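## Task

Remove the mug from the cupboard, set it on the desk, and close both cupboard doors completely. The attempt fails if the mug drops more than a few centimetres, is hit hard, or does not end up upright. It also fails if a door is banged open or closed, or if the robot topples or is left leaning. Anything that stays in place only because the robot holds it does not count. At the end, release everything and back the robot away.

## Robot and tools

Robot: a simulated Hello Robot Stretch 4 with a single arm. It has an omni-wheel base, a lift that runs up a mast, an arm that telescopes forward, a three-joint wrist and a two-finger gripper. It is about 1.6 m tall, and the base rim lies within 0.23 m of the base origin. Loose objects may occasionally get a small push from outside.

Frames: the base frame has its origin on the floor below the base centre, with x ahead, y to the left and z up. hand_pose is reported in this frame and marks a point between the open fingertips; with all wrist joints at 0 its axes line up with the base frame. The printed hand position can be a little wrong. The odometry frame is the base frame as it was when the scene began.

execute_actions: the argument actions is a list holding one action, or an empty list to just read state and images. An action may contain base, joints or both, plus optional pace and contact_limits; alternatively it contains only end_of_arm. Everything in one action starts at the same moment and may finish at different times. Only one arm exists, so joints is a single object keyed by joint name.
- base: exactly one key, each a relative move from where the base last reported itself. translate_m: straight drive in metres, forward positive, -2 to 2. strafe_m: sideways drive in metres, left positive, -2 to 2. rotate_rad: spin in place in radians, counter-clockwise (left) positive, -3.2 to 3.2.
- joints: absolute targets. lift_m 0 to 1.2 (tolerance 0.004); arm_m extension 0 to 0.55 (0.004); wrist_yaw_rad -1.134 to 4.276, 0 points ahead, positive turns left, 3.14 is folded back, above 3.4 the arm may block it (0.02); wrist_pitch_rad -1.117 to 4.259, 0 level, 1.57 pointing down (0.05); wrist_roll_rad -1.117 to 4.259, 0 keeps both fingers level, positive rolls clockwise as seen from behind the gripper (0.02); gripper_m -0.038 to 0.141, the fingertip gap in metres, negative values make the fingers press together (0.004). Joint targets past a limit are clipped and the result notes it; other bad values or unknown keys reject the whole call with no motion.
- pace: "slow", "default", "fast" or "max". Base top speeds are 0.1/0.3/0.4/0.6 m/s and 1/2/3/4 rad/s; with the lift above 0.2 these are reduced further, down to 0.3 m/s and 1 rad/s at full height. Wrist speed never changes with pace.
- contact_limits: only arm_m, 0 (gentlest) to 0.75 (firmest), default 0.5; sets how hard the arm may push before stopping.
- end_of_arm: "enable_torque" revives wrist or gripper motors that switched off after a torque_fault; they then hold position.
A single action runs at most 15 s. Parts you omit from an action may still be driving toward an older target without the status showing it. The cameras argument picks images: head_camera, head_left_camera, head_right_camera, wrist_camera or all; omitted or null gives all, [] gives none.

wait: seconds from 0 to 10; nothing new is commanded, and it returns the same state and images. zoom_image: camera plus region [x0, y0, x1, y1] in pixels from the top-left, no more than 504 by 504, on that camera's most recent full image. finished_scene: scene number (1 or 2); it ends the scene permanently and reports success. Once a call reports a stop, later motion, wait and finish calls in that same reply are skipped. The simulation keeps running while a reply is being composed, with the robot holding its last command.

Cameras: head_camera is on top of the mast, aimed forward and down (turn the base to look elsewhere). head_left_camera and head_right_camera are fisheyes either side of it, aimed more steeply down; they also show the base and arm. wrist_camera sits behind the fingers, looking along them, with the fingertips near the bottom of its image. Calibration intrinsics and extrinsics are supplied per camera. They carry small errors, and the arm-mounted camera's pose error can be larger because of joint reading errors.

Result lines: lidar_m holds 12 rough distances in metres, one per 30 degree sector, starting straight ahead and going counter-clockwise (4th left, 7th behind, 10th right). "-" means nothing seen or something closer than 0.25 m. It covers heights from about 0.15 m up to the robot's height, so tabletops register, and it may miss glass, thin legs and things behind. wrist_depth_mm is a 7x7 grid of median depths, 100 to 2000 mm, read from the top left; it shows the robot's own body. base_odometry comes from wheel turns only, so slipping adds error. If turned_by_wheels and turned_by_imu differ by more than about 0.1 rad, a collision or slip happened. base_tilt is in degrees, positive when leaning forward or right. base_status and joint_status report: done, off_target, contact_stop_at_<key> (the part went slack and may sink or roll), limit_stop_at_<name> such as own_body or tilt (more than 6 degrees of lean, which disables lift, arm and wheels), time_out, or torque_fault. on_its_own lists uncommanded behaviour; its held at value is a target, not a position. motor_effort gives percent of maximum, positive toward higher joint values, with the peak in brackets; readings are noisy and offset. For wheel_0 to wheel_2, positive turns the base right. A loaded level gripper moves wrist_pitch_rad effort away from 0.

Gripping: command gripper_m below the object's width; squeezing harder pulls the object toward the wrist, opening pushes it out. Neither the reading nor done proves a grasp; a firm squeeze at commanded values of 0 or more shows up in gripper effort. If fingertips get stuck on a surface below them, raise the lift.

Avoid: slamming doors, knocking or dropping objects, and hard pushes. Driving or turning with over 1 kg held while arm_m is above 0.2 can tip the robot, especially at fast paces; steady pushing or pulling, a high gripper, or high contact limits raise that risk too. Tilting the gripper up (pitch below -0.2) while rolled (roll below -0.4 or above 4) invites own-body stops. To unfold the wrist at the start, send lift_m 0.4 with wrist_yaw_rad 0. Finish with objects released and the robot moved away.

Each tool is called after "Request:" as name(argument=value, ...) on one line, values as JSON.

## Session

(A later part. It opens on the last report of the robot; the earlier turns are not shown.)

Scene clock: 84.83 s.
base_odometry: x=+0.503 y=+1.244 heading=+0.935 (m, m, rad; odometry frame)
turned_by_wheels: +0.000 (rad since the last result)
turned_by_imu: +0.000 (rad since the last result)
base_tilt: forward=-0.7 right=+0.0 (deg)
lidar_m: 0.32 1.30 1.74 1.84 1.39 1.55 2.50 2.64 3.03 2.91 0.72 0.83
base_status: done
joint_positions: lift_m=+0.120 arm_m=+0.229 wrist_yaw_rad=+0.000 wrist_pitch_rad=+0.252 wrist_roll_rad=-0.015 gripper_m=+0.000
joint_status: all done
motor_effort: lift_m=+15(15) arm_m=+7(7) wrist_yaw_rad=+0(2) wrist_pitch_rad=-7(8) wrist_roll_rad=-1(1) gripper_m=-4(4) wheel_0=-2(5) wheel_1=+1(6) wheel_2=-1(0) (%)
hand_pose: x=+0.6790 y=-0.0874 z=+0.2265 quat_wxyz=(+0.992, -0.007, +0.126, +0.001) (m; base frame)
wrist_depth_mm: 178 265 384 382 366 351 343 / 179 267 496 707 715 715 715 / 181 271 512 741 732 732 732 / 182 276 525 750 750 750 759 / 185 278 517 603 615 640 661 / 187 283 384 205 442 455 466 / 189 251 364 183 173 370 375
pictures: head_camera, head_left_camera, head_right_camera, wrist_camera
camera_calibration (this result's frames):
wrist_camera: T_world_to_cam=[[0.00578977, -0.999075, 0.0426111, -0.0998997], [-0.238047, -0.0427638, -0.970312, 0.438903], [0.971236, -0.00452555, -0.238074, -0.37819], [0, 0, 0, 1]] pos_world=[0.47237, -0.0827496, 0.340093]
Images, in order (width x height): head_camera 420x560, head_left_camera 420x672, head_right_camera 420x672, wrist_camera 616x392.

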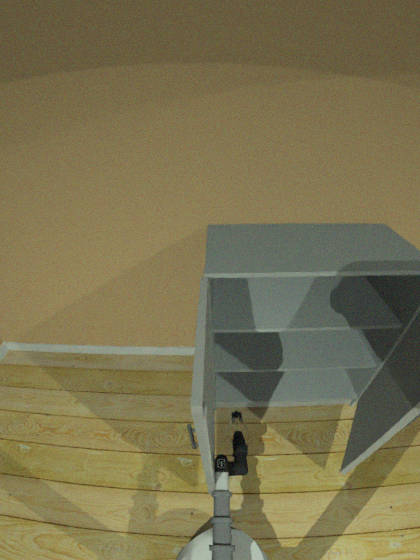

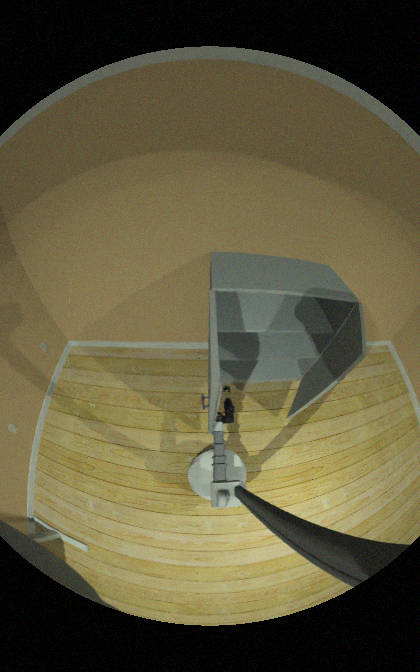

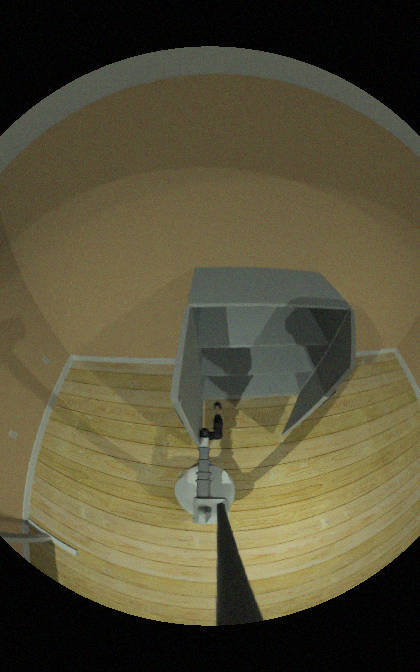

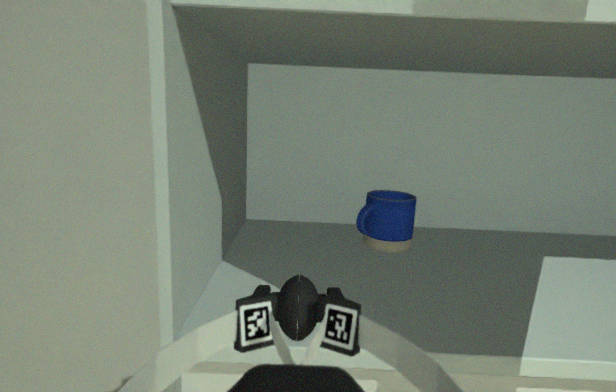

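Request:
execute_actions(actions=[{"base":{"strafe_m":-0.42},"joints":{"arm_m":0.2,"gripper_m":0.13,"wrist_pitch_rad":0.27,"lift_m":0.06}}], cameras=["head_camera","wrist_camera"])

Request:
execute_actions(actions=[{"base":{"translate_m":0.17},"joints":{"wrist_yaw_rad":0.7,"arm_m":0.3}}], cameras=["head_camera","head_left_camera","wrist_camera"])

Scene clock: 88.57 s.
base_odometry: x=+0.841 y=+0.994 heading=+0.935 (m, m, rad; odometry frame)
turned_by_wheels: +0.000 (rad since the last result)
turned_by_imu: +0.000 (rad since the last result)
base_tilt: forward=-0.6 right=+0.0 (deg)
lidar_m: 0.78 0.65 0.53 2.27 1.75 2.14 2.52 2.64 2.59 2.48 1.75 0.44
base_status: done
joint_positions: lift_m=+0.060 arm_m=+0.201 wrist_yaw_rad=+0.000 wrist_pitch_rad=+0.272 wrist_roll_rad=-0.015 gripper_m=+0.130
joint_status: all done
motor_effort: lift_m=+15(14) arm_m=-7(7) wrist_yaw_rad=+0(1) wrist_pitch_rad=-6(8) wrist_roll_rad=-1(2) gripper_m=+3(5) wheel_0=+1(9) wheel_1=+1(7) wheel_2=-1(0) (%)
hand_pose: x=+0.6500 y=-0.0874 z=+0.1610 quat_wxyz=(+0.991, -0.007, +0.136, +0.001) (m; base frame)
wrist_depth_mm: 723 715 723 715 715 668 521 / 732 741 741 741 732 732 521 / 768 750 759 759 750 750 512 / 580 609 634 654 683 654 512 / 389 392 399 413 421 436 452 / 410 210 404 407 379 382 407 / 407 399 402 150 418 413 415
pictures: head_camera, wrist_camera
camera_calibration (this result's frames):
wrist_camera: T_world_to_cam=[[0.00662634, -0.999075, 0.0424893, -0.0974655], [-0.257103, -0.042764, -0.965437, 0.380045], [0.966361, -0.00452683, -0.257149, -0.359327], [0, 0, 0, 1]] pos_world=[0.445596, -0.0827497, 0.27865]
Images, in order (width x height): head_camera 420x560, wrist_camera 616x392.

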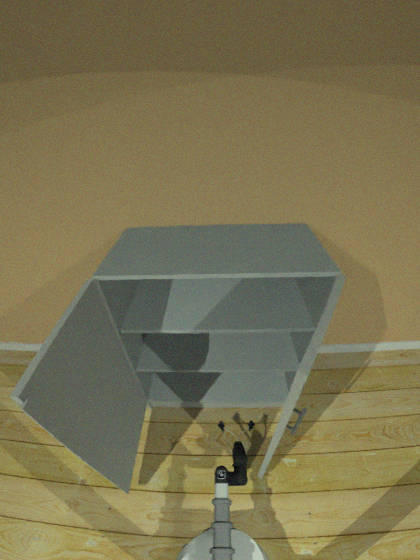

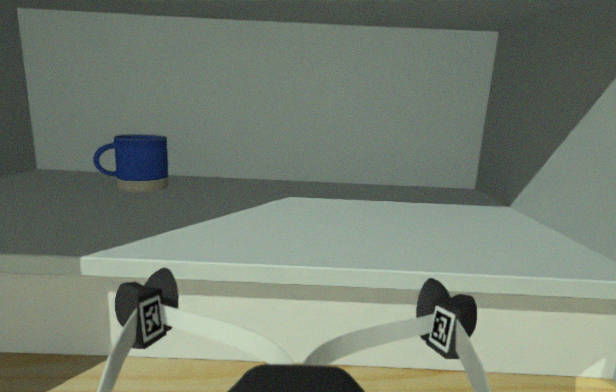

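Scene clock: 90.50 s.
base_odometry: x=+0.942 y=+1.131 heading=+0.935 (m, m, rad; odometry frame)
turned_by_wheels: +0.000 (rad since the last result)
turned_by_imu: -0.001 (rad since the last result)
base_tilt: forward=-0.5 right=+0.0 (deg)
lidar_m: 0.60 0.64 0.47 2.28 1.84 2.15 2.70 2.80 2.59 2.49 0.35 0.29
base_status: done
joint_positions: lift_m=+0.060 arm_m=+0.299 wrist_yaw_rad=+0.700 wrist_pitch_rad=+0.272 wrist_roll_rad=-0.015 gripper_m=+0.130
joint_status: all done
motor_effort: lift_m=+15(15) arm_m=+7(8) wrist_yaw_rad=+0(8) wrist_pitch_rad=-7(7) wrist_roll_rad=-2(1) gripper_m=+0(1) wheel_0=+1(6) wheel_1=+2(3) wheel_2=-2(8) (%)
hand_pose: x=+0.7386 y=+0.1121 z=+0.1610 quat_wxyz=(+0.930, -0.053, +0.125, +0.341) (m; base frame)
wrist_depth_mm: 387 452 539 569 480 424 377 / 394 459 554 591 492 433 382 / 404 473 569 603 504 439 389 / 410 484 564 585 439 445 397 / 384 394 404 404 392 433 397 / 286 209 296 301 291 297 319 / 229 221 232 150 233 235 248
pictures: head_camera, head_left_camera, wrist_camera
camera_calibration (this result's frames):
wrist_camera: T_world_to_cam=[[0.648532, -0.760001, 0.0424887, -0.399632], [-0.169189, -0.198347, -0.965419, 0.363841], [0.742147, 0.618916, -0.257218, -0.348321], [0, 0, 0, 1]] pos_world=[0.579237, -0.015972, 0.278645]
Images, in order (width x height): head_camera 420x560, head_left_camera 420x672, wrist_camera 616x392.

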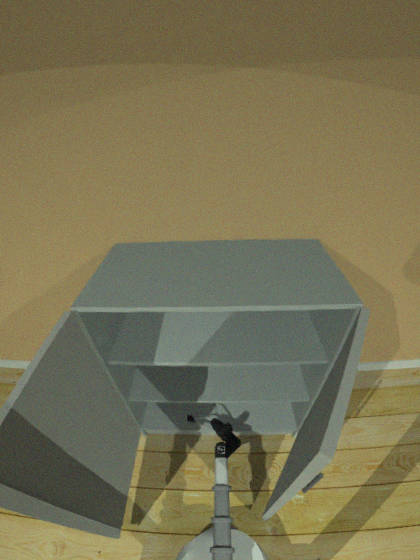

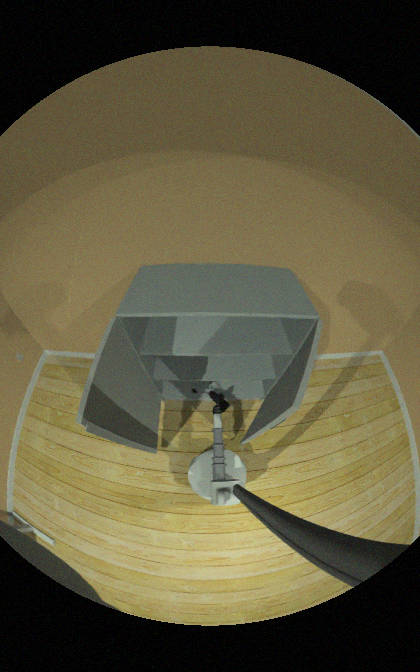

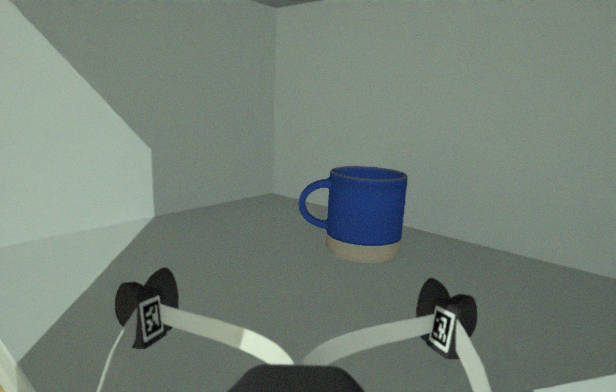

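Request:
execute_actions(actions=[{"base":{"strafe_m":0.2},"joints":{"wrist_yaw_rad":0.6,"arm_m":0.33,"gripper_m":0.0}}], cameras=["head_camera","head_left_camera","wrist_camera"])

Scene clock: 93.80 s.
base_odometry: x=+0.781 y=+1.250 heading=+0.935 (m, m, rad; odometry frame)
turned_by_wheels: +0.000 (rad since the last result)
turned_by_imu: +0.000 (rad since the last result)
base_tilt: forward=-0.4 right=+0.0 (deg)
lidar_m: 0.62 0.36 0.28 2.06 1.68 1.85 2.67 2.81 2.81 2.70 0.44 0.64
base_status: done
joint_positions: lift_m=+0.060 arm_m=+0.329 wrist_yaw_rad=+0.600 wrist_pitch_rad=+0.272 wrist_roll_rad=-0.015 gripper_m=+0.000
joint_status: all done
motor_effort: lift_m=+15(15) arm_m=+7(7) wrist_yaw_rad=-1(4) wrist_pitch_rad=-6(7) wrist_roll_rad=-1(2) gripper_m=-5(6) wheel_0=+1(9) wheel_1=+0(8) wheel_2=+0(1) (%)
hand_pose: x=+0.7784 y=+0.0848 z=+0.1610 quat_wxyz=(+0.946, -0.047, +0.127, +0.294) (m; base frame)
wrist_depth_mm: 239 283 347 452 436 387 351 / 244 289 359 466 442 394 357 / 249 298 368 488 455 402 362 / 255 306 379 508 469 394 362 / 260 312 377 413 418 278 256 / 262 290 294 205 306 281 266 / 227 220 215 183 174 244 247
pictures: head_camera, head_left_camera, wrist_camera
camera_calibration (this result's frames):
wrist_camera: T_world_to_cam=[[0.569647, -0.82079, 0.0424887, -0.379643], [-0.188102, -0.180523, -0.965416, 0.37836], [0.800075, 0.541955, -0.257227, -0.399498], [0, 0, 0, 1]] pos_world=[0.607061, -0.026795, 0.278644]
Images, in order (width x height): head_camera 420x560, head_left_camera 420x672, wrist_camera 616x392.

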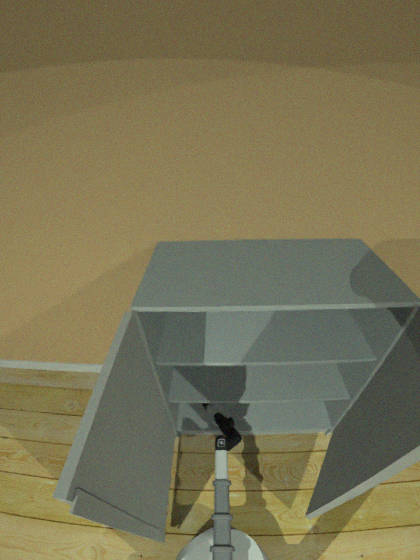

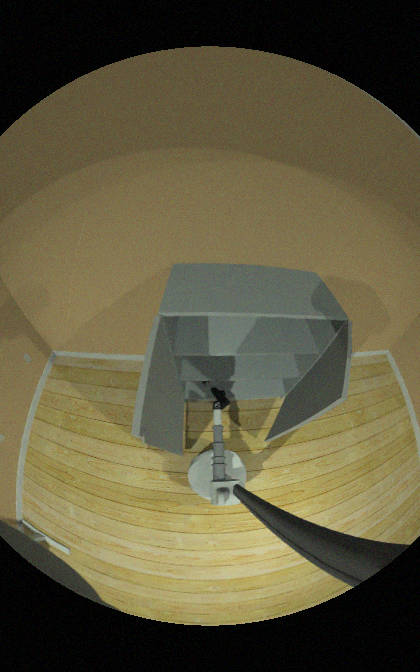

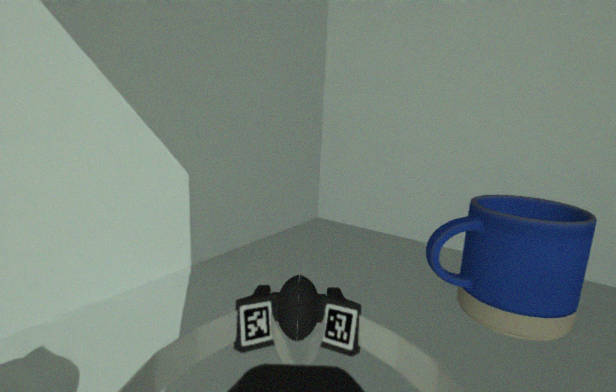

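Request:
execute_actions(actions=[{"base":{"strafe_m":-0.03},"joints":{"wrist_yaw_rad":0.3,"arm_m":0.36,"gripper_m":0.141,"lift_m":0.045}}], cameras=["wrist_camera"])

Scene clock: 96.73 s.
base_odometry: x=+0.805 y=+1.232 heading=+0.935 (m, m, rad; odometry frame)
turned_by_wheels: +0.000 (rad since the last result)
turned_by_imu: +0.000 (rad since the last result)
base_tilt: forward=-0.6 right=+0.1 (deg)
lidar_m: 0.61 0.42 0.30 2.10 1.71 1.89 2.69 2.80 2.76 2.66 0.41 0.65
base_status: done
joint_positions: lift_m=+0.045 arm_m=+0.359 wrist_yaw_rad=+0.300 wrist_pitch_rad=+0.272 wrist_roll_rad=-0.015 gripper_m=+0.141
joint_status: all done
motor_effort: lift_m=+15(15) arm_m=+7(6) wrist_yaw_rad=-1(9) wrist_pitch_rad=-7(6) wrist_roll_rad=-1(1) gripper_m=+1(4) wheel_0=+1(9) wheel_1=+1(6) wheel_2=+0(1) (%)
hand_pose: x=+0.8210 y=-0.0013 z=+0.1460 quat_wxyz=(+0.979, -0.028, +0.133, +0.149) (m; base frame)
wrist_depth_mm: 349 449 439 413 387 364 347 / 355 455 455 427 394 373 353 / 364 466 469 436 410 384 362 / 366 459 480 291 418 394 373 / 342 353 359 298 379 389 377 / 257 206 265 272 274 255 289 / 204 199 208 152 208 210 223
pictures: wrist_camera
camera_calibration (this result's frames):
wrist_camera: T_world_to_cam=[[0.30174, -0.952443, 0.0424888, -0.25419], [-0.233042, -0.116897, -0.965415, 0.393341], [0.92447, 0.281403, -0.257232, -0.493244], [0, 0, 0, 1]] pos_world=[0.624354, -0.057321, 0.263659]
Images, in order (width x height): wrist_camera 616x392.

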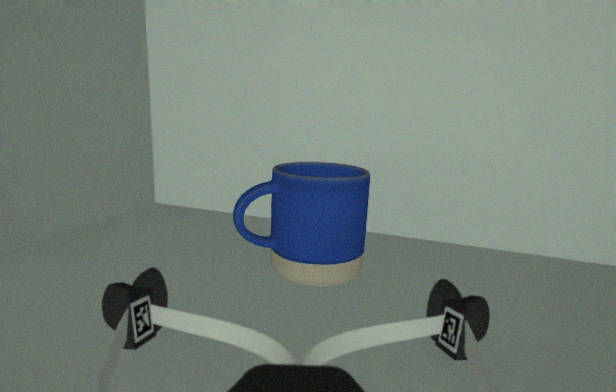

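Request:
execute_actions(actions=[{"joints":{"arm_m":0.43},"pace":"slow","contact_limits":{"arm_m":0.2}}], cameras=["wrist_camera"])

Scene clock: 98.87 s.
base_odometry: x=+0.805 y=+1.232 heading=+0.935 (m, m, rad; odometry frame)
turned_by_wheels: +0.000 (rad since the last result)
turned_by_imu: +0.000 (rad since the last result)
base_tilt: forward=-0.7 right=+0.0 (deg)
lidar_m: 0.61 0.40 0.30 2.09 1.72 1.90 2.69 2.80 2.77 2.67 0.41 0.64
base_status: not commanded
joint_positions: lift_m=+0.045 arm_m=+0.429 wrist_yaw_rad=+0.300 wrist_pitch_rad=+0.272 wrist_roll_rad=-0.015 gripper_m=+0.141
joint_status: all done
motor_effort: lift_m=+15(15) arm_m=+7(7) wrist_yaw_rad=-1(1) wrist_pitch_rad=-6(7) wrist_roll_rad=+0(1) gripper_m=+3(3) wheel_0=+1(1) wheel_1=+1(1) wheel_2=+0(0) (%)
contact_limits: arm_m 0.2
hand_pose: x=+0.8910 y=-0.0014 z=+0.1460 quat_wxyz=(+0.979, -0.028, +0.133, +0.149) (m; base frame)
wrist_depth_mm: 347 394 368 342 324 304 289 / 355 407 379 355 330 312 297 / 362 418 392 364 342 319 304 / 368 433 392 277 351 329 312 / 343 355 247 228 355 336 322 / 256 206 245 236 274 255 287 / 204 199 208 153 209 211 224
pictures: wrist_camera
camera_calibration (this result's frames):
wrist_camera: T_world_to_cam=[[0.301641, -0.952474, 0.0424889, -0.275244], [-0.233054, -0.116873, -0.965415, 0.409655], [0.924499, 0.281306, -0.257232, -0.55795], [0, 0, 0, 1]] pos_world=[0.694321, -0.0573308, 0.263659]
Images, in order (width x height): wrist_camera 616x392.

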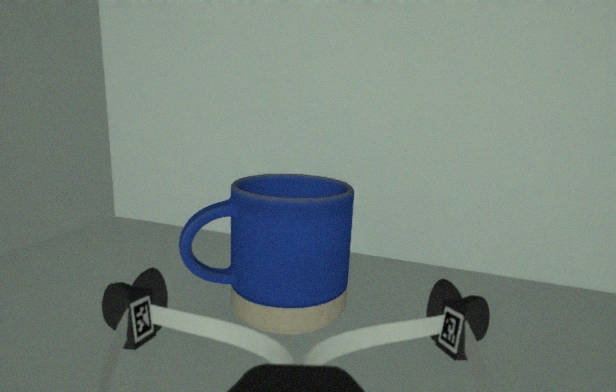

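Request:
execute_actions(actions=[{"joints":{"arm_m":0.47},"pace":"slow","contact_limits":{"arm_m":0.2}}], cameras=["wrist_camera"])

Scene clock: 100.70 s.
base_odometry: x=+0.805 y=+1.232 heading=+0.935 (m, m, rad; odometry frame)
turned_by_wheels: +0.000 (rad since the last result)
turned_by_imu: +0.000 (rad since the last result)
base_tilt: forward=-0.4 right=+0.0 (deg)
lidar_m: 0.62 0.40 0.31 2.09 1.70 1.89 2.69 2.79 2.76 2.66 0.41 0.65
base_status: not commanded
joint_positions: lift_m=+0.045 arm_m=+0.469 wrist_yaw_rad=+0.300 wrist_pitch_rad=+0.272 wrist_roll_rad=-0.015 gripper_m=+0.141
joint_status: all done
motor_effort: lift_m=+15(15) arm_m=+7(6) wrist_yaw_rad=-1(1) wrist_pitch_rad=-7(7) wrist_roll_rad=-2(1) gripper_m=-2(2) wheel_0=+1(1) wheel_1=+1(2) wheel_2=+0(0) (%)
contact_limits: arm_m 0.2
hand_pose: x=+0.9309 y=-0.0013 z=+0.1460 quat_wxyz=(+0.979, -0.028, +0.133, +0.149) (m; base frame)
wrist_depth_mm: 351 351 325 306 287 270 257 / 355 364 336 314 294 276 264 / 362 375 349 324 303 286 271 / 368 392 349 259 312 293 277 / 343 330 209 194 322 300 285 / 256 204 204 201 274 255 286 / 205 200 201 151 209 210 224
pictures: wrist_camera
camera_calibration (this result's frames):
wrist_camera: T_world_to_cam=[[0.301957, -0.952374, 0.0424889, -0.287507], [-0.23303, -0.116954, -0.965411, 0.418956], [0.924402, 0.281612, -0.257247, -0.594849], [0, 0, 0, 1]] pos_world=[0.734324, -0.0572992, 0.263658]
Images, in order (width x height): wrist_camera 616x392.

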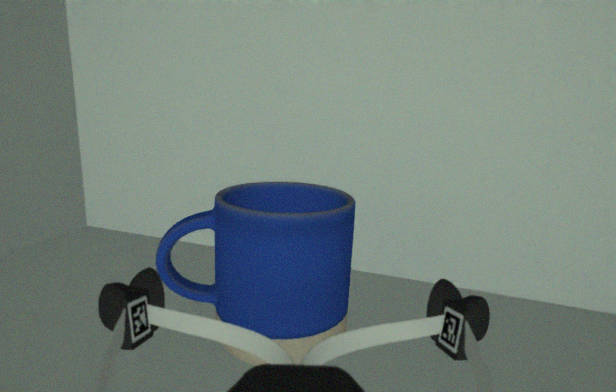

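Request:
execute_actions(actions=[{"joints":{"arm_m":0.5},"pace":"slow","contact_limits":{"arm_m":0.2}}], cameras=["wrist_camera"])

Scene clock: 102.20 s.
base_odometry: x=+0.805 y=+1.232 heading=+0.935 (m, m, rad; odometry frame)
turned_by_wheels: +0.000 (rad since the last result)
turned_by_imu: +0.000 (rad since the last result)
base_tilt: forward=-0.5 right=+0.1 (deg)
lidar_m: 0.62 0.41 0.31 2.10 1.70 1.90 2.68 2.81 2.76 2.67 0.41 0.64
base_status: not commanded
joint_positions: lift_m=+0.045 arm_m=+0.499 wrist_yaw_rad=+0.300 wrist_pitch_rad=+0.272 wrist_roll_rad=-0.015 gripper_m=+0.141
joint_status: all done
motor_effort: lift_m=+15(15) arm_m=+7(7) wrist_yaw_rad=-1(2) wrist_pitch_rad=-6(7) wrist_roll_rad=-1(0) gripper_m=+2(0) wheel_0=+1(1) wheel_1=+2(2) wheel_2=+0(0) (%)
contact_limits: arm_m 0.2
hand_pose: x=+0.9609 y=-0.0013 z=+0.1460 quat_wxyz=(+0.979, -0.028, +0.133, +0.149) (m; base frame)
wrist_depth_mm: 336 317 294 276 258 243 233 / 347 329 304 283 266 250 237 / 357 342 314 293 273 257 244 / 366 353 317 241 279 263 251 / 342 349 183 170 286 273 256 / 255 204 180 177 262 255 262 / 205 200 193 151 209 209 224
pictures: wrist_camera
camera_calibration (this result's frames):
wrist_camera: T_world_to_cam=[[0.301968, -0.952371, 0.0424888, -0.296574], [-0.233028, -0.116957, -0.965411, 0.425947], [0.924399, 0.281623, -0.257247, -0.622582], [0, 0, 0, 1]] pos_world=[0.764328, -0.0572981, 0.263658]
Images, in order (width x height): wrist_camera 616x392.

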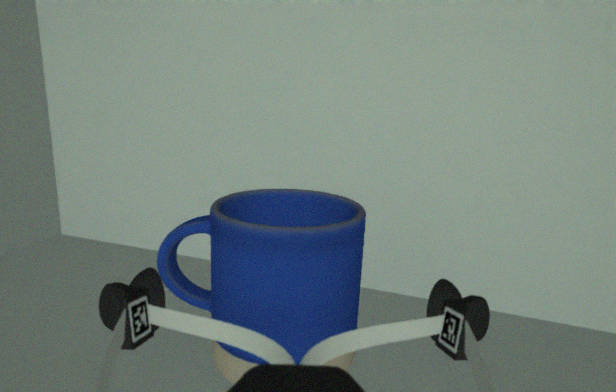

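Request:
execute_actions(actions=[{"joints":{"gripper_m":0.085},"pace":"slow"}], cameras=["wrist_camera"])

Scene clock: 105.33 s.
base_odometry: x=+0.805 y=+1.232 heading=+0.935 (m, m, rad; odometry frame)
turned_by_wheels: +0.000 (rad since the last result)
turned_by_imu: +0.000 (rad since the last result)
base_tilt: forward=-0.5 right=+0.0 (deg)
lidar_m: 0.61 0.39 0.31 2.09 1.70 1.90 2.69 2.82 2.77 2.67 0.43 0.63
base_status: not commanded
joint_positions: lift_m=+0.045 arm_m=+0.499 wrist_yaw_rad=+0.301 wrist_pitch_rad=+0.273 wrist_roll_rad=-0.015 gripper_m=+0.085
joint_status: all done
motor_effort: lift_m=+15(15) arm_m=+7(7) wrist_yaw_rad=-1(2) wrist_pitch_rad=-10(10) wrist_roll_rad=-1(1) gripper_m=-9(9) wheel_0=+1(1) wheel_1=+1(1) wheel_2=+0(0) (%)
hand_pose: x=+0.9609 y=-0.0013 z=+0.1457 quat_wxyz=(+0.979, -0.028, +0.134, +0.149) (m; base frame)
wrist_depth_mm: 334 317 296 276 258 243 232 / 345 329 304 283 265 249 237 / 355 340 315 293 274 257 244 / 366 353 325 236 277 264 251 / 340 347 327 167 179 272 257 / 255 244 219 172 187 271 263 / 204 196 193 176 193 208 222
pictures: wrist_camera
camera_calibration (this result's frames):
wrist_camera: T_world_to_cam=[[0.30217, -0.952305, 0.042534, -0.296731], [-0.233954, -0.117342, -0.965141, 0.42651], [0.924099, 0.281686, -0.258252, -0.62219], [0, 0, 0, 1]] pos_world=[0.764412, -0.0572682, 0.263581]
Images, in order (width x height): wrist_camera 616x392.

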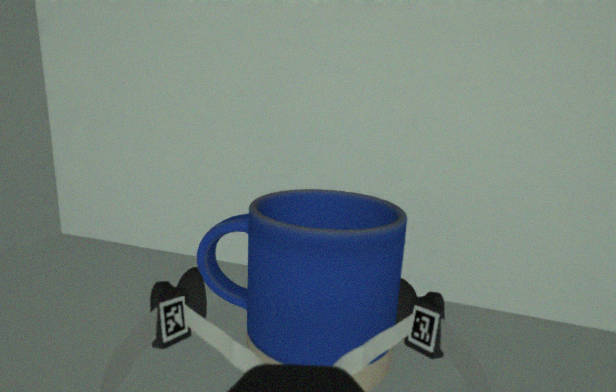

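Request:
execute_actions(actions=[{"joints":{"gripper_m":0.141},"pace":"slow"}], cameras=["wrist_camera"])

Request:
execute_actions(actions=[{"joints":{"arm_m":0.43},"pace":"slow"}], cameras=["wrist_camera"])

Scene clock: 108.67 s.
base_odometry: x=+0.805 y=+1.232 heading=+0.935 (m, m, rad; odometry frame)
turned_by_wheels: +0.000 (rad since the last result)
turned_by_imu: +0.000 (rad since the last result)
base_tilt: forward=-0.5 right=+0.0 (deg)
lidar_m: 0.62 0.41 0.31 2.09 1.69 1.86 2.69 2.82 2.76 2.67 0.42 0.66
base_status: not commanded
joint_positions: lift_m=+0.045 arm_m=+0.499 wrist_yaw_rad=+0.300 wrist_pitch_rad=+0.273 wrist_roll_rad=-0.015 gripper_m=+0.141
joint_status: all done
motor_effort: lift_m=+15(15) arm_m=+7(7) wrist_yaw_rad=+0(1) wrist_pitch_rad=-8(9) wrist_roll_rad=-2(2) gripper_m=+1(8) wheel_0=+1(1) wheel_1=+2(1) wheel_2=+0(0) (%)
hand_pose: x=+0.9609 y=-0.0015 z=+0.1459 quat_wxyz=(+0.979, -0.028, +0.133, +0.149) (m; base frame)
wrist_depth_mm: 336 315 294 276 257 243 232 / 345 329 304 283 266 250 237 / 355 338 315 291 272 256 244 / 368 351 324 240 277 264 251 / 342 349 329 170 186 271 257 / 256 207 220 176 190 255 263 / 204 199 201 152 200 209 225
pictures: wrist_camera
camera_calibration (this result's frames):
wrist_camera: T_world_to_cam=[[0.301442, -0.952535, 0.0425376, -0.296243], [-0.233489, -0.116998, -0.965295, 0.426233], [0.924454, 0.281048, -0.257675, -0.622558], [0, 0, 0, 1]] pos_world=[0.764347, -0.0573454, 0.263625]
Images, in order (width x height): wrist_camera 616x392.

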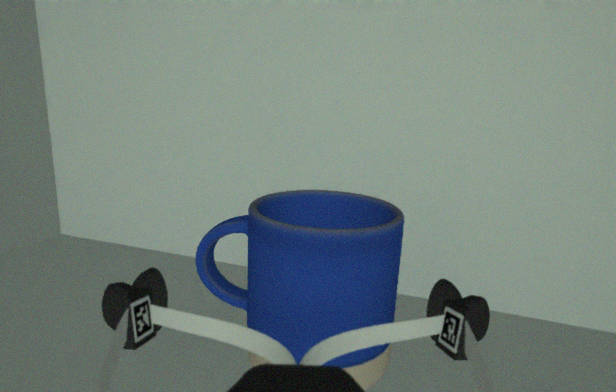

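Scene clock: 110.63 s.
base_odometry: x=+0.805 y=+1.232 heading=+0.935 (m, m, rad; odometry frame)
turned_by_wheels: +0.000 (rad since the last result)
turned_by_imu: +0.000 (rad since the last result)
base_tilt: forward=-0.4 right=-0.1 (deg)
lidar_m: 0.62 0.42 0.32 2.09 1.71 1.91 2.68 2.82 2.77 2.66 0.41 0.62
base_status: not commanded
joint_positions: lift_m=+0.045 arm_m=+0.431 wrist_yaw_rad=+0.300 wrist_pitch_rad=+0.273 wrist_roll_rad=-0.015 gripper_m=+0.141
joint_status: all done
motor_effort: lift_m=+15(15) arm_m=-7(6) wrist_yaw_rad=-1(0) wrist_pitch_rad=-8(9) wrist_roll_rad=-1(1) gripper_m=+3(0) wheel_0=+1(1) wheel_1=+1(1) wheel_2=+0(0) (%)
hand_pose: x=+0.8934 y=-0.0014 z=+0.1459 quat_wxyz=(+0.979, -0.028, +0.133, +0.149) (m; base frame)
wrist_depth_mm: 349 392 366 342 319 303 286 / 355 407 377 353 327 309 296 / 364 418 392 364 340 317 303 / 368 433 402 274 303 327 310 / 343 351 359 248 248 338 319 / 257 207 266 249 246 253 286 / 204 199 208 152 208 210 224
pictures: wrist_camera
camera_calibration (this result's frames):
wrist_camera: T_world_to_cam=[[0.301546, -0.952502, 0.0425379, -0.275947], [-0.233418, -0.117006, -0.965311, 0.410425], [0.924438, 0.281156, -0.257614, -0.560125], [0, 0, 0, 1]] pos_world=[0.696812, -0.0573355, 0.26363]
Images, in order (width x height): wrist_camera 616x392.

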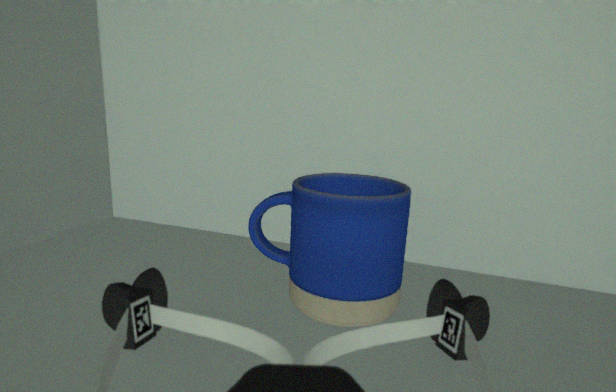

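Request:
execute_actions(actions=[{"base":{"strafe_m":-0.037},"pace":"slow"}], cameras=[])

Request:
execute_actions(actions=[{"joints":{"arm_m":0.49},"pace":"slow","contact_limits":{"arm_m":0.2}}], cameras=["wrist_camera"])

Scene clock: 112.20 s.
base_odometry: x=+0.834 y=+1.210 heading=+0.935 (m, m, rad; odometry frame)
turned_by_wheels: +0.000 (rad since the last result)
turned_by_imu: +0.000 (rad since the last result)
base_tilt: forward=-0.5 right=+0.0 (deg)
lidar_m: 0.61 0.46 0.34 2.14 1.72 1.93 2.70 2.83 2.73 2.63 0.37 0.62
base_status: done
joint_positions: lift_m=+0.045 arm_m=+0.431 wrist_yaw_rad=+0.300 wrist_pitch_rad=+0.273 wrist_roll_rad=-0.015 gripper_m=+0.141
joint_status: not commanded
motor_effort: lift_m=+15(15) arm_m=-7(7) wrist_yaw_rad=+0(0) wrist_pitch_rad=-8(7) wrist_roll_rad=-1(0) gripper_m=+3(2) wheel_0=+1(6) wheel_1=-2(3) wheel_2=+0(3) (%)
hand_pose: x=+0.8934 y=-0.0014 z=+0.1459 quat_wxyz=(+0.979, -0.028, +0.133, +0.149) (m; base frame)
wrist_depth_mm: 387 394 366 340 320 301 287 / 394 407 377 351 329 309 294 / 399 424 389 362 338 317 303 / 407 439 404 250 349 325 310 / 343 351 315 251 353 334 319 / 256 206 264 256 274 254 286 / 204 198 208 153 208 210 223
pictures: none
No camera images: the call's "cameras" was empty. Leave "cameras" out to get every camera's image.

Scene clock: 114.03 s.
base_odometry: x=+0.834 y=+1.210 heading=+0.935 (m, m, rad; odometry frame)
turned_by_wheels: +0.000 (rad since the last result)
turned_by_imu: +0.000 (rad since the last result)
base_tilt: forward=-0.5 right=+0.0 (deg)
lidar_m: 0.62 0.45 0.34 2.12 1.72 1.94 2.70 2.82 2.71 2.62 0.39 0.65
base_status: not commanded
joint_positions: lift_m=+0.045 arm_m=+0.489 wrist_yaw_rad=+0.300 wrist_pitch_rad=+0.273 wrist_roll_rad=-0.015 gripper_m=+0.141
joint_status: all done
motor_effort: lift_m=+15(15) arm_m=+7(6) wrist_yaw_rad=+0(0) wrist_pitch_rad=-7(7) wrist_roll_rad=-1(2) gripper_m=+3(2) wheel_0=+2(2) wheel_1=-2(2) wheel_2=+0(0) (%)
contact_limits: arm_m 0.2
hand_pose: x=+0.9509 y=-0.0014 z=+0.1459 quat_wxyz=(+0.979, -0.028, +0.133, +0.149) (m; base frame)
wrist_depth_mm: 357 329 304 285 268 252 241 / 364 340 317 293 274 259 246 / 379 351 327 303 282 266 253 / 392 364 255 258 293 273 259 / 343 329 194 198 301 282 265 / 256 207 197 206 274 254 271 / 205 199 202 152 209 210 223
pictures: wrist_camera
camera_calibration (this result's frames):
wrist_camera: T_world_to_cam=[[0.301543, -0.952503, 0.0425384, -0.29329], [-0.233368, -0.11699, -0.965325, 0.42382], [0.924452, 0.28116, -0.257561, -0.613318], [0, 0, 0, 1]] pos_world=[0.754329, -0.0573362, 0.263634]
Images, in order (width x height): wrist_camera 616x392.

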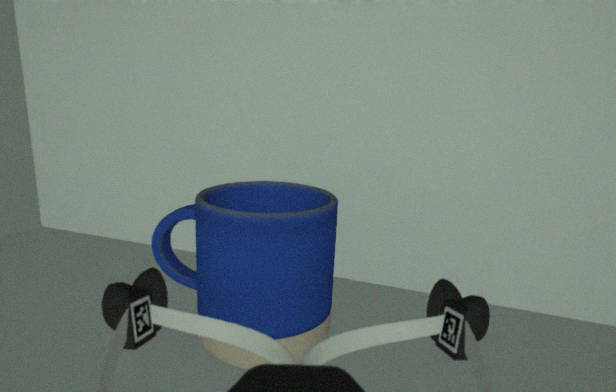

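Request:
execute_actions(actions=[{"joints":{"arm_m":0.518},"pace":"slow","contact_limits":{"arm_m":0.2}}], cameras=["wrist_camera"])

Scene clock: 115.47 s.
base_odometry: x=+0.834 y=+1.210 heading=+0.935 (m, m, rad; odometry frame)
turned_by_wheels: +0.000 (rad since the last result)
turned_by_imu: +0.000 (rad since the last result)
base_tilt: forward=-0.4 right=+0.0 (deg)
lidar_m: 0.62 0.46 0.35 2.13 1.71 1.95 2.70 2.81 2.75 2.63 0.39 0.66
base_status: not commanded
joint_positions: lift_m=+0.045 arm_m=+0.517 wrist_yaw_rad=+0.300 wrist_pitch_rad=+0.273 wrist_roll_rad=-0.015 gripper_m=+0.141
joint_status: all done
motor_effort: lift_m=+15(15) arm_m=+7(6) wrist_yaw_rad=-1(0) wrist_pitch_rad=-8(7) wrist_roll_rad=-1(1) gripper_m=+5(3) wheel_0=+1(1) wheel_1=-2(2) wheel_2=+0(0) (%)
contact_limits: arm_m 0.2
hand_pose: x=+0.9789 y=-0.0014 z=+0.1459 quat_wxyz=(+0.979, -0.028, +0.133, +0.149) (m; base frame)
wrist_depth_mm: 322 297 276 257 242 228 218 / 334 307 286 266 249 235 224 / 345 319 294 274 255 240 229 / 362 329 240 274 263 246 235 / 345 327 169 180 272 254 240 / 255 204 174 188 271 252 248 / 204 199 181 152 208 209 224
pictures: wrist_camera
camera_calibration (this result's frames):
wrist_camera: T_world_to_cam=[[0.301639, -0.952473, 0.0425385, -0.30179], [-0.233346, -0.117011, -0.965328, 0.430333], [0.924426, 0.281254, -0.257551, -0.639157], [0, 0, 0, 1]] pos_world=[0.782302, -0.0573267, 0.263635]
Images, in order (width x height): wrist_camera 616x392.

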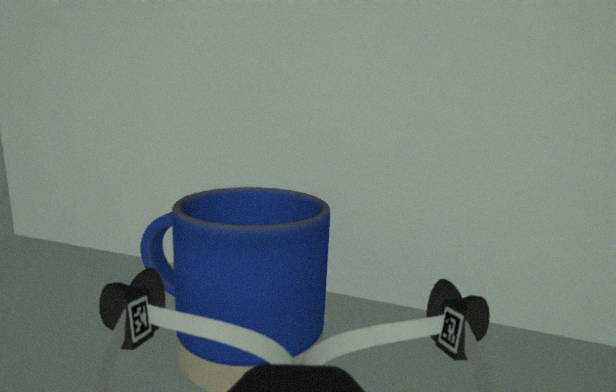

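Request:
execute_actions(actions=[{"joints":{"gripper_m":0.05},"pace":"slow"}], cameras=["wrist_camera"])

Scene clock: 119.73 s.
base_odometry: x=+0.834 y=+1.210 heading=+0.935 (m, m, rad; odometry frame)
turned_by_wheels: +0.000 (rad since the last result)
turned_by_imu: -0.001 (rad since the last result)
base_tilt: forward=-0.5 right=+0.0 (deg)
lidar_m: 0.62 0.46 0.34 2.14 1.72 1.93 2.69 2.82 2.72 2.62 0.38 0.64
base_status: not commanded
joint_positions: lift_m=+0.045 arm_m=+0.517 wrist_yaw_rad=+0.300 wrist_pitch_rad=+0.274 wrist_roll_rad=-0.015 gripper_m=+0.050
joint_status: all done
motor_effort: lift_m=+15(15) arm_m=+7(7) wrist_yaw_rad=-1(2) wrist_pitch_rad=-12(12) wrist_roll_rad=-1(1) gripper_m=-14(17) wheel_0=+1(1) wheel_1=-2(2) wheel_2=+0(0) (%)
hand_pose: x=+0.9788 y=-0.0013 z=+0.1454 quat_wxyz=(+0.979, -0.028, +0.134, +0.149) (m; base frame)
wrist_depth_mm: 322 297 277 257 242 228 217 / 332 306 285 266 249 233 223 / 347 319 296 274 256 241 228 / 362 332 301 230 260 248 235 / 340 332 237 158 263 254 240 / 253 256 183 163 189 259 248 / 202 189 191 167 195 200 221
pictures: wrist_camera
camera_calibration (this result's frames):
wrist_camera: T_world_to_cam=[[0.302097, -0.952328, 0.0425263, -0.302114], [-0.235002, -0.117633, -0.96485, 0.431347], [0.923857, 0.281485, -0.259336, -0.638415], [0, 0, 0, 1]] pos_world=[0.78244, -0.0572668, 0.26347]
Images, in order (width x height): wrist_camera 616x392.

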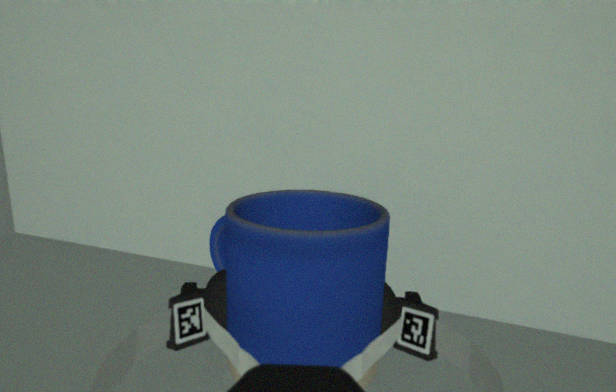

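Good grasp. Squeeze a bit more and lift.

Request:
execute_actions(actions=[{"joints":{"gripper_m":0.03},"pace":"slow"}], cameras=[])

Request:
execute_actions(actions=[{"joints":{"lift_m":0.1},"pace":"slow"}], cameras=["wrist_camera"])

Request:
execute_actions(actions=[{"joints":{"arm_m":0.05}}], cameras=["wrist_camera","head_left_camera"])

Scene clock: 120.97 s.
base_odometry: x=+0.834 y=+1.210 heading=+0.935 (m, m, rad; odometry frame)
turned_by_wheels: +0.000 (rad since the last result)
turned_by_imu: +0.000 (rad since the last result)
base_tilt: forward=-0.4 right=+0.2 (deg)
lidar_m: 0.62 0.45 0.34 2.12 1.73 1.94 2.68 2.82 2.74 2.61 0.39 0.64
base_status: not commanded
joint_positions: lift_m=+0.045 arm_m=+0.517 wrist_yaw_rad=+0.300 wrist_pitch_rad=+0.275 wrist_roll_rad=-0.015 gripper_m=+0.031
joint_status: all done
motor_effort: lift_m=+16(16) arm_m=+7(7) wrist_yaw_rad=-1(1) wrist_pitch_rad=-15(15) wrist_roll_rad=-1(1) gripper_m=-21(24) wheel_0=+2(2) wheel_1=-2(2) wheel_2=+0(0) (%)
hand_pose: x=+0.9787 y=-0.0014 z=+0.1451 quat_wxyz=(+0.979, -0.028, +0.135, +0.149) (m; base frame)
wrist_depth_mm: 320 296 276 258 241 228 217 / 334 307 283 266 248 234 222 / 347 319 294 273 255 241 229 / 364 330 304 224 259 248 236 / 336 332 232 153 264 253 241 / 252 254 183 158 182 258 248 / 201 188 185 160 183 170 220
pictures: none
No camera images: the call's "cameras" was empty. Leave "cameras" out to get every camera's image.

Scene clock: 122.30 s.
base_odometry: x=+0.834 y=+1.210 heading=+0.935 (m, m, rad; odometry frame)
turned_by_wheels: +0.000 (rad since the last result)
turned_by_imu: +0.000 (rad since the last result)
base_tilt: forward=-0.6 right=+0.1 (deg)
lidar_m: 0.60 0.46 0.34 2.13 1.73 1.94 2.70 2.81 2.74 2.63 0.39 0.64
base_status: not commanded
joint_positions: lift_m=+0.100 arm_m=+0.517 wrist_yaw_rad=+0.300 wrist_pitch_rad=+0.276 wrist_roll_rad=-0.015 gripper_m=+0.031
joint_status: all done
motor_effort: lift_m=+25(25) arm_m=+7(7) wrist_yaw_rad=-2(1) wrist_pitch_rad=-17(15) wrist_roll_rad=+0(1) gripper_m=-23(26) wheel_0=+1(2) wheel_1=-2(2) wheel_2=+0(0) (%)
hand_pose: x=+0.9787 y=-0.0014 z=+0.1992 quat_wxyz=(+0.979, -0.028, +0.135, +0.149) (m; base frame)
wrist_depth_mm: 322 296 277 257 240 228 216 / 332 307 285 265 248 234 222 / 345 319 294 274 256 239 229 / 362 330 304 224 259 247 235 / 377 345 231 153 263 255 241 / 349 343 182 157 182 260 248 / 281 262 186 161 182 170 255
pictures: wrist_camera
camera_calibration (this result's frames):
wrist_camera: T_world_to_cam=[[0.301968, -0.952369, 0.0425187, -0.304328], [-0.236092, -0.11792, -0.964549, 0.484292], [0.923621, 0.281224, -0.260455, -0.623893], [0, 0, 0, 1]] pos_world=[0.782476, -0.0572707, 0.317567]
Images, in order (width x height): wrist_camera 616x392.

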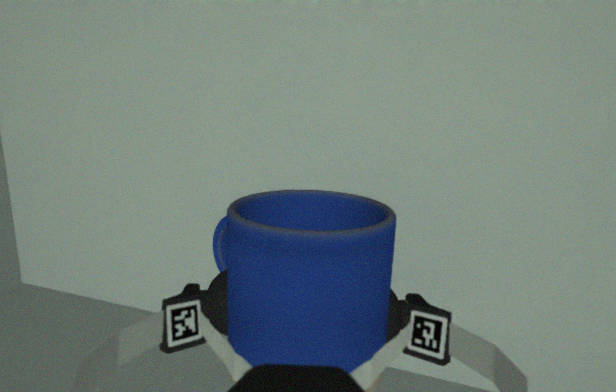

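Scene clock: 124.77 s.
base_odometry: x=+0.834 y=+1.210 heading=+0.935 (m, m, rad; odometry frame)
turned_by_wheels: +0.000 (rad since the last result)
turned_by_imu: +0.000 (rad since the last result)
base_tilt: forward=-0.4 right=+0.3 (deg)
lidar_m: 0.62 0.45 0.34 2.14 1.73 1.95 2.70 2.80 2.73 2.63 0.38 0.65
base_status: not commanded
joint_positions: lift_m=+0.100 arm_m=+0.051 wrist_yaw_rad=+0.300 wrist_pitch_rad=+0.276 wrist_roll_rad=-0.015 gripper_m=+0.031
joint_status: all done
motor_effort: lift_m=+25(25) arm_m=-7(7) wrist_yaw_rad=+0(1) wrist_pitch_rad=-16(17) wrist_roll_rad=-1(1) gripper_m=-23(25) wheel_0=+2(2) wheel_1=-2(2) wheel_2=+0(0) (%)
hand_pose: x=+0.5132 y=-0.0015 z=+0.1992 quat_wxyz=(+0.979, -0.028, +0.135, +0.149) (m; base frame)
wrist_depth_mm: 394 480 591 564 535 512 492 / 399 508 715 723 676 647 615 / 410 517 723 750 699 661 627 / 421 530 676 224 707 683 640 / 427 484 232 153 459 539 554 / 466 421 182 157 182 389 397 / 462 430 186 160 182 170 310
pictures: head_left_camera, wrist_camera
camera_calibration (this result's frames):
wrist_camera: T_world_to_cam=[[0.301663, -0.952466, 0.0425172, -0.163679], [-0.236315, -0.1179, -0.964497, 0.374415], [0.923664, 0.280906, -0.260648, -0.193857], [0, 0, 0, 1]] pos_world=[0.316915, -0.0572994, 0.317553]
Images, in order (width x height): head_left_camera 420x672, wrist_camera 616x392.

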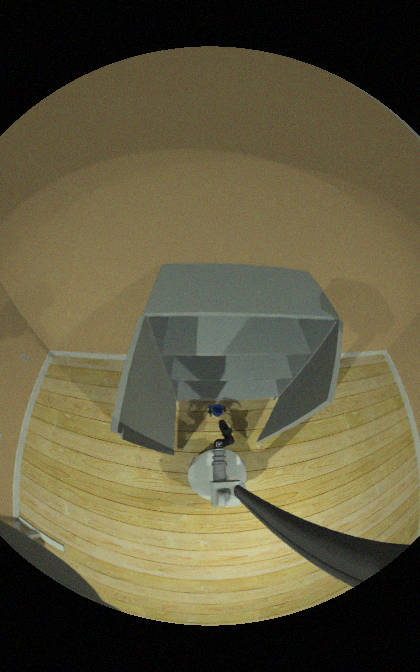

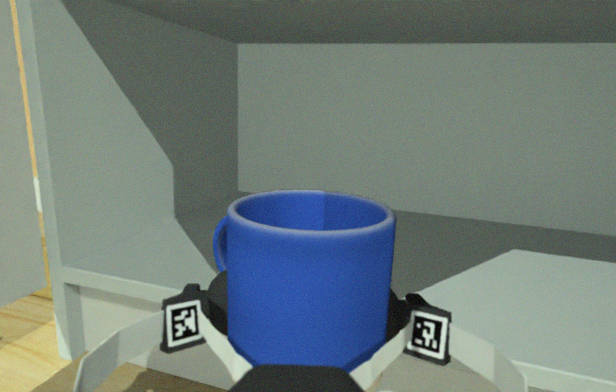

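Request:
execute_actions(actions=[{"base":{"translate_m":-0.7},"joints":{"wrist_yaw_rad":0}}], cameras=[])

Request:
execute_actions(actions=[{"base":{"rotate_rad":1.9},"joints":{"lift_m":0.85}}])

Scene clock: 128.73 s.
base_odometry: x=+0.419 y=+0.647 heading=+0.935 (m, m, rad; odometry frame)
turned_by_wheels: +0.000 (rad since the last result)
turned_by_imu: +0.003 (rad since the last result)
base_tilt: forward=-0.5 right=+0.1 (deg)
lidar_m: 1.24 0.89 2.22 1.42 1.42 1.91 1.98 2.07 2.72 2.61 2.50 0.98
base_status: done
joint_positions: lift_m=+0.100 arm_m=+0.051 wrist_yaw_rad=+0.000 wrist_pitch_rad=+0.276 wrist_roll_rad=-0.015 gripper_m=+0.031
joint_status: all done
motor_effort: lift_m=+25(25) arm_m=-7(7) wrist_yaw_rad=+0(6) wrist_pitch_rad=-17(17) wrist_roll_rad=-2(0) gripper_m=-27(23) wheel_0=-2(5) wheel_1=+0(6) wheel_2=+0(10) (%)
hand_pose: x=+0.4997 y=-0.0874 z=+0.1992 quat_wxyz=(+0.990, -0.007, +0.137, +0.001) (m; base frame)
wrist_depth_mm: 597 878 1336 1336 1336 759 1366 / 597 878 1308 1397 1366 768 1397 / 615 904 1430 1430 1397 842 1430 / 640 1008 1042 224 1060 991 1430 / 768 788 232 153 750 878 904 / 580 585 182 157 182 640 640 / 462 427 186 160 182 171 504
pictures: none
No camera images: the call's "cameras" was empty. Leave "cameras" out to get every camera's image.

Scene clock: 132.50 s.
base_odometry: x=+0.419 y=+0.647 heading=+2.835 (m, m, rad; odometry frame)
turned_by_wheels: +1.900 (rad since the last result)
turned_by_imu: +1.906 (rad since the last result)
base_tilt: forward=-0.4 right=+0.0 (deg)
lidar_m: 1.41 1.66 1.99 2.03 2.41 2.63 2.65 1.95 0.97 0.91 2.16 2.13
base_status: done
joint_positions: lift_m=+0.850 arm_m=+0.051 wrist_yaw_rad=+0.000 wrist_pitch_rad=+0.276 wrist_roll_rad=-0.015 gripper_m=+0.031
joint_status: all done
motor_effort: lift_m=+25(26) arm_m=-7(7) wrist_yaw_rad=-1(4) wrist_pitch_rad=-16(17) wrist_roll_rad=-1(1) gripper_m=-24(20) wheel_0=-2(6) wheel_1=-1(5) wheel_2=-1(8) (%)
hand_pose: x=+0.4997 y=-0.0874 z=+0.9493 quat_wxyz=(+0.990, -0.007, +0.137, +0.001) (m; base frame)
wrist_depth_mm: 1921 - 1921 1808 1661 1537 1464 / - - - 1863 1708 1618 1499 / 1921 - - 1863 1756 1618 1499 / 1921 - - 224 1808 1708 1576 / - - 231 153 1808 1756 1618 / 1921 1983 183 157 182 1808 1661 / 1537 1464 186 161 182 170 1661
pictures: head_camera, head_left_camera, head_right_camera, wrist_camera
camera_calibration (this result's frames):
wrist_camera: T_world_to_cam=[[0.00690066, -0.999072, 0.0425146, -0.130091], [-0.260331, -0.0428444, -0.964568, 1.10322], [0.965495, -0.00441173, -0.260386, -0.00789795], [0, 0, 0, 1]] pos_world=[0.295726, -0.0827381, 1.0676]
Images, in order (width x height): head_camera 420x560, head_left_camera 420x672, head_right_camera 420x672, wrist_camera 616x392.

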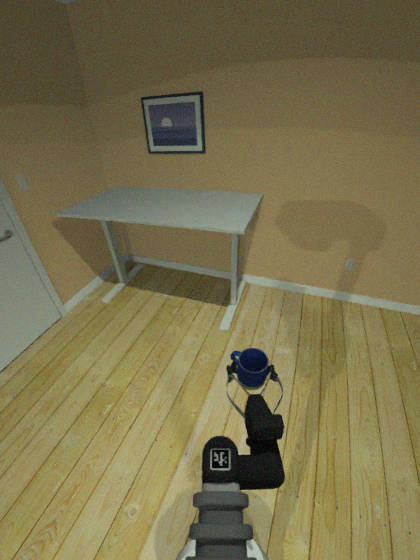

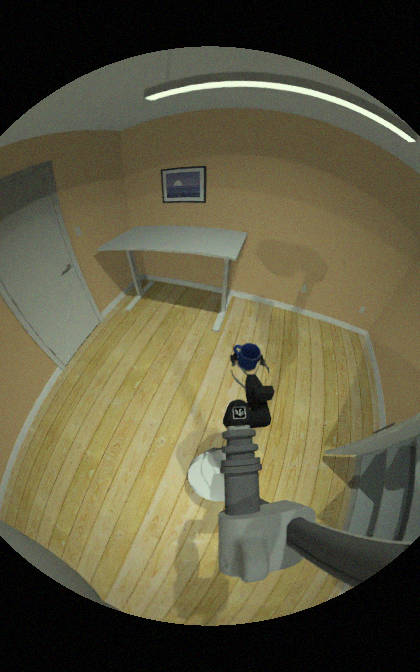

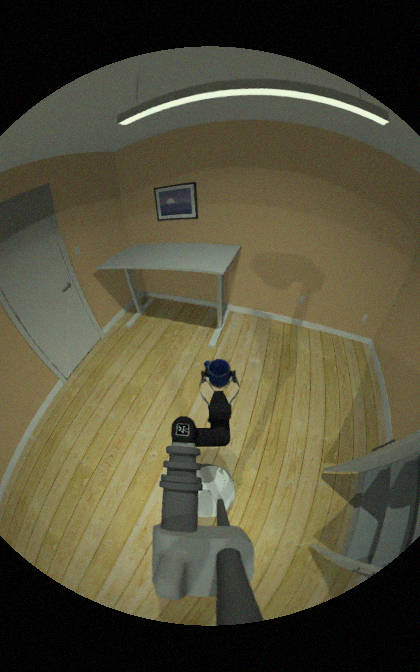

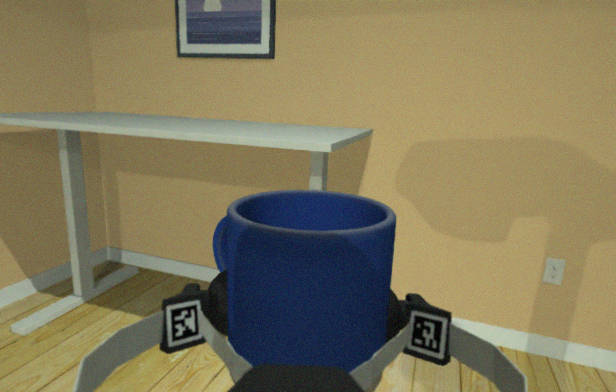

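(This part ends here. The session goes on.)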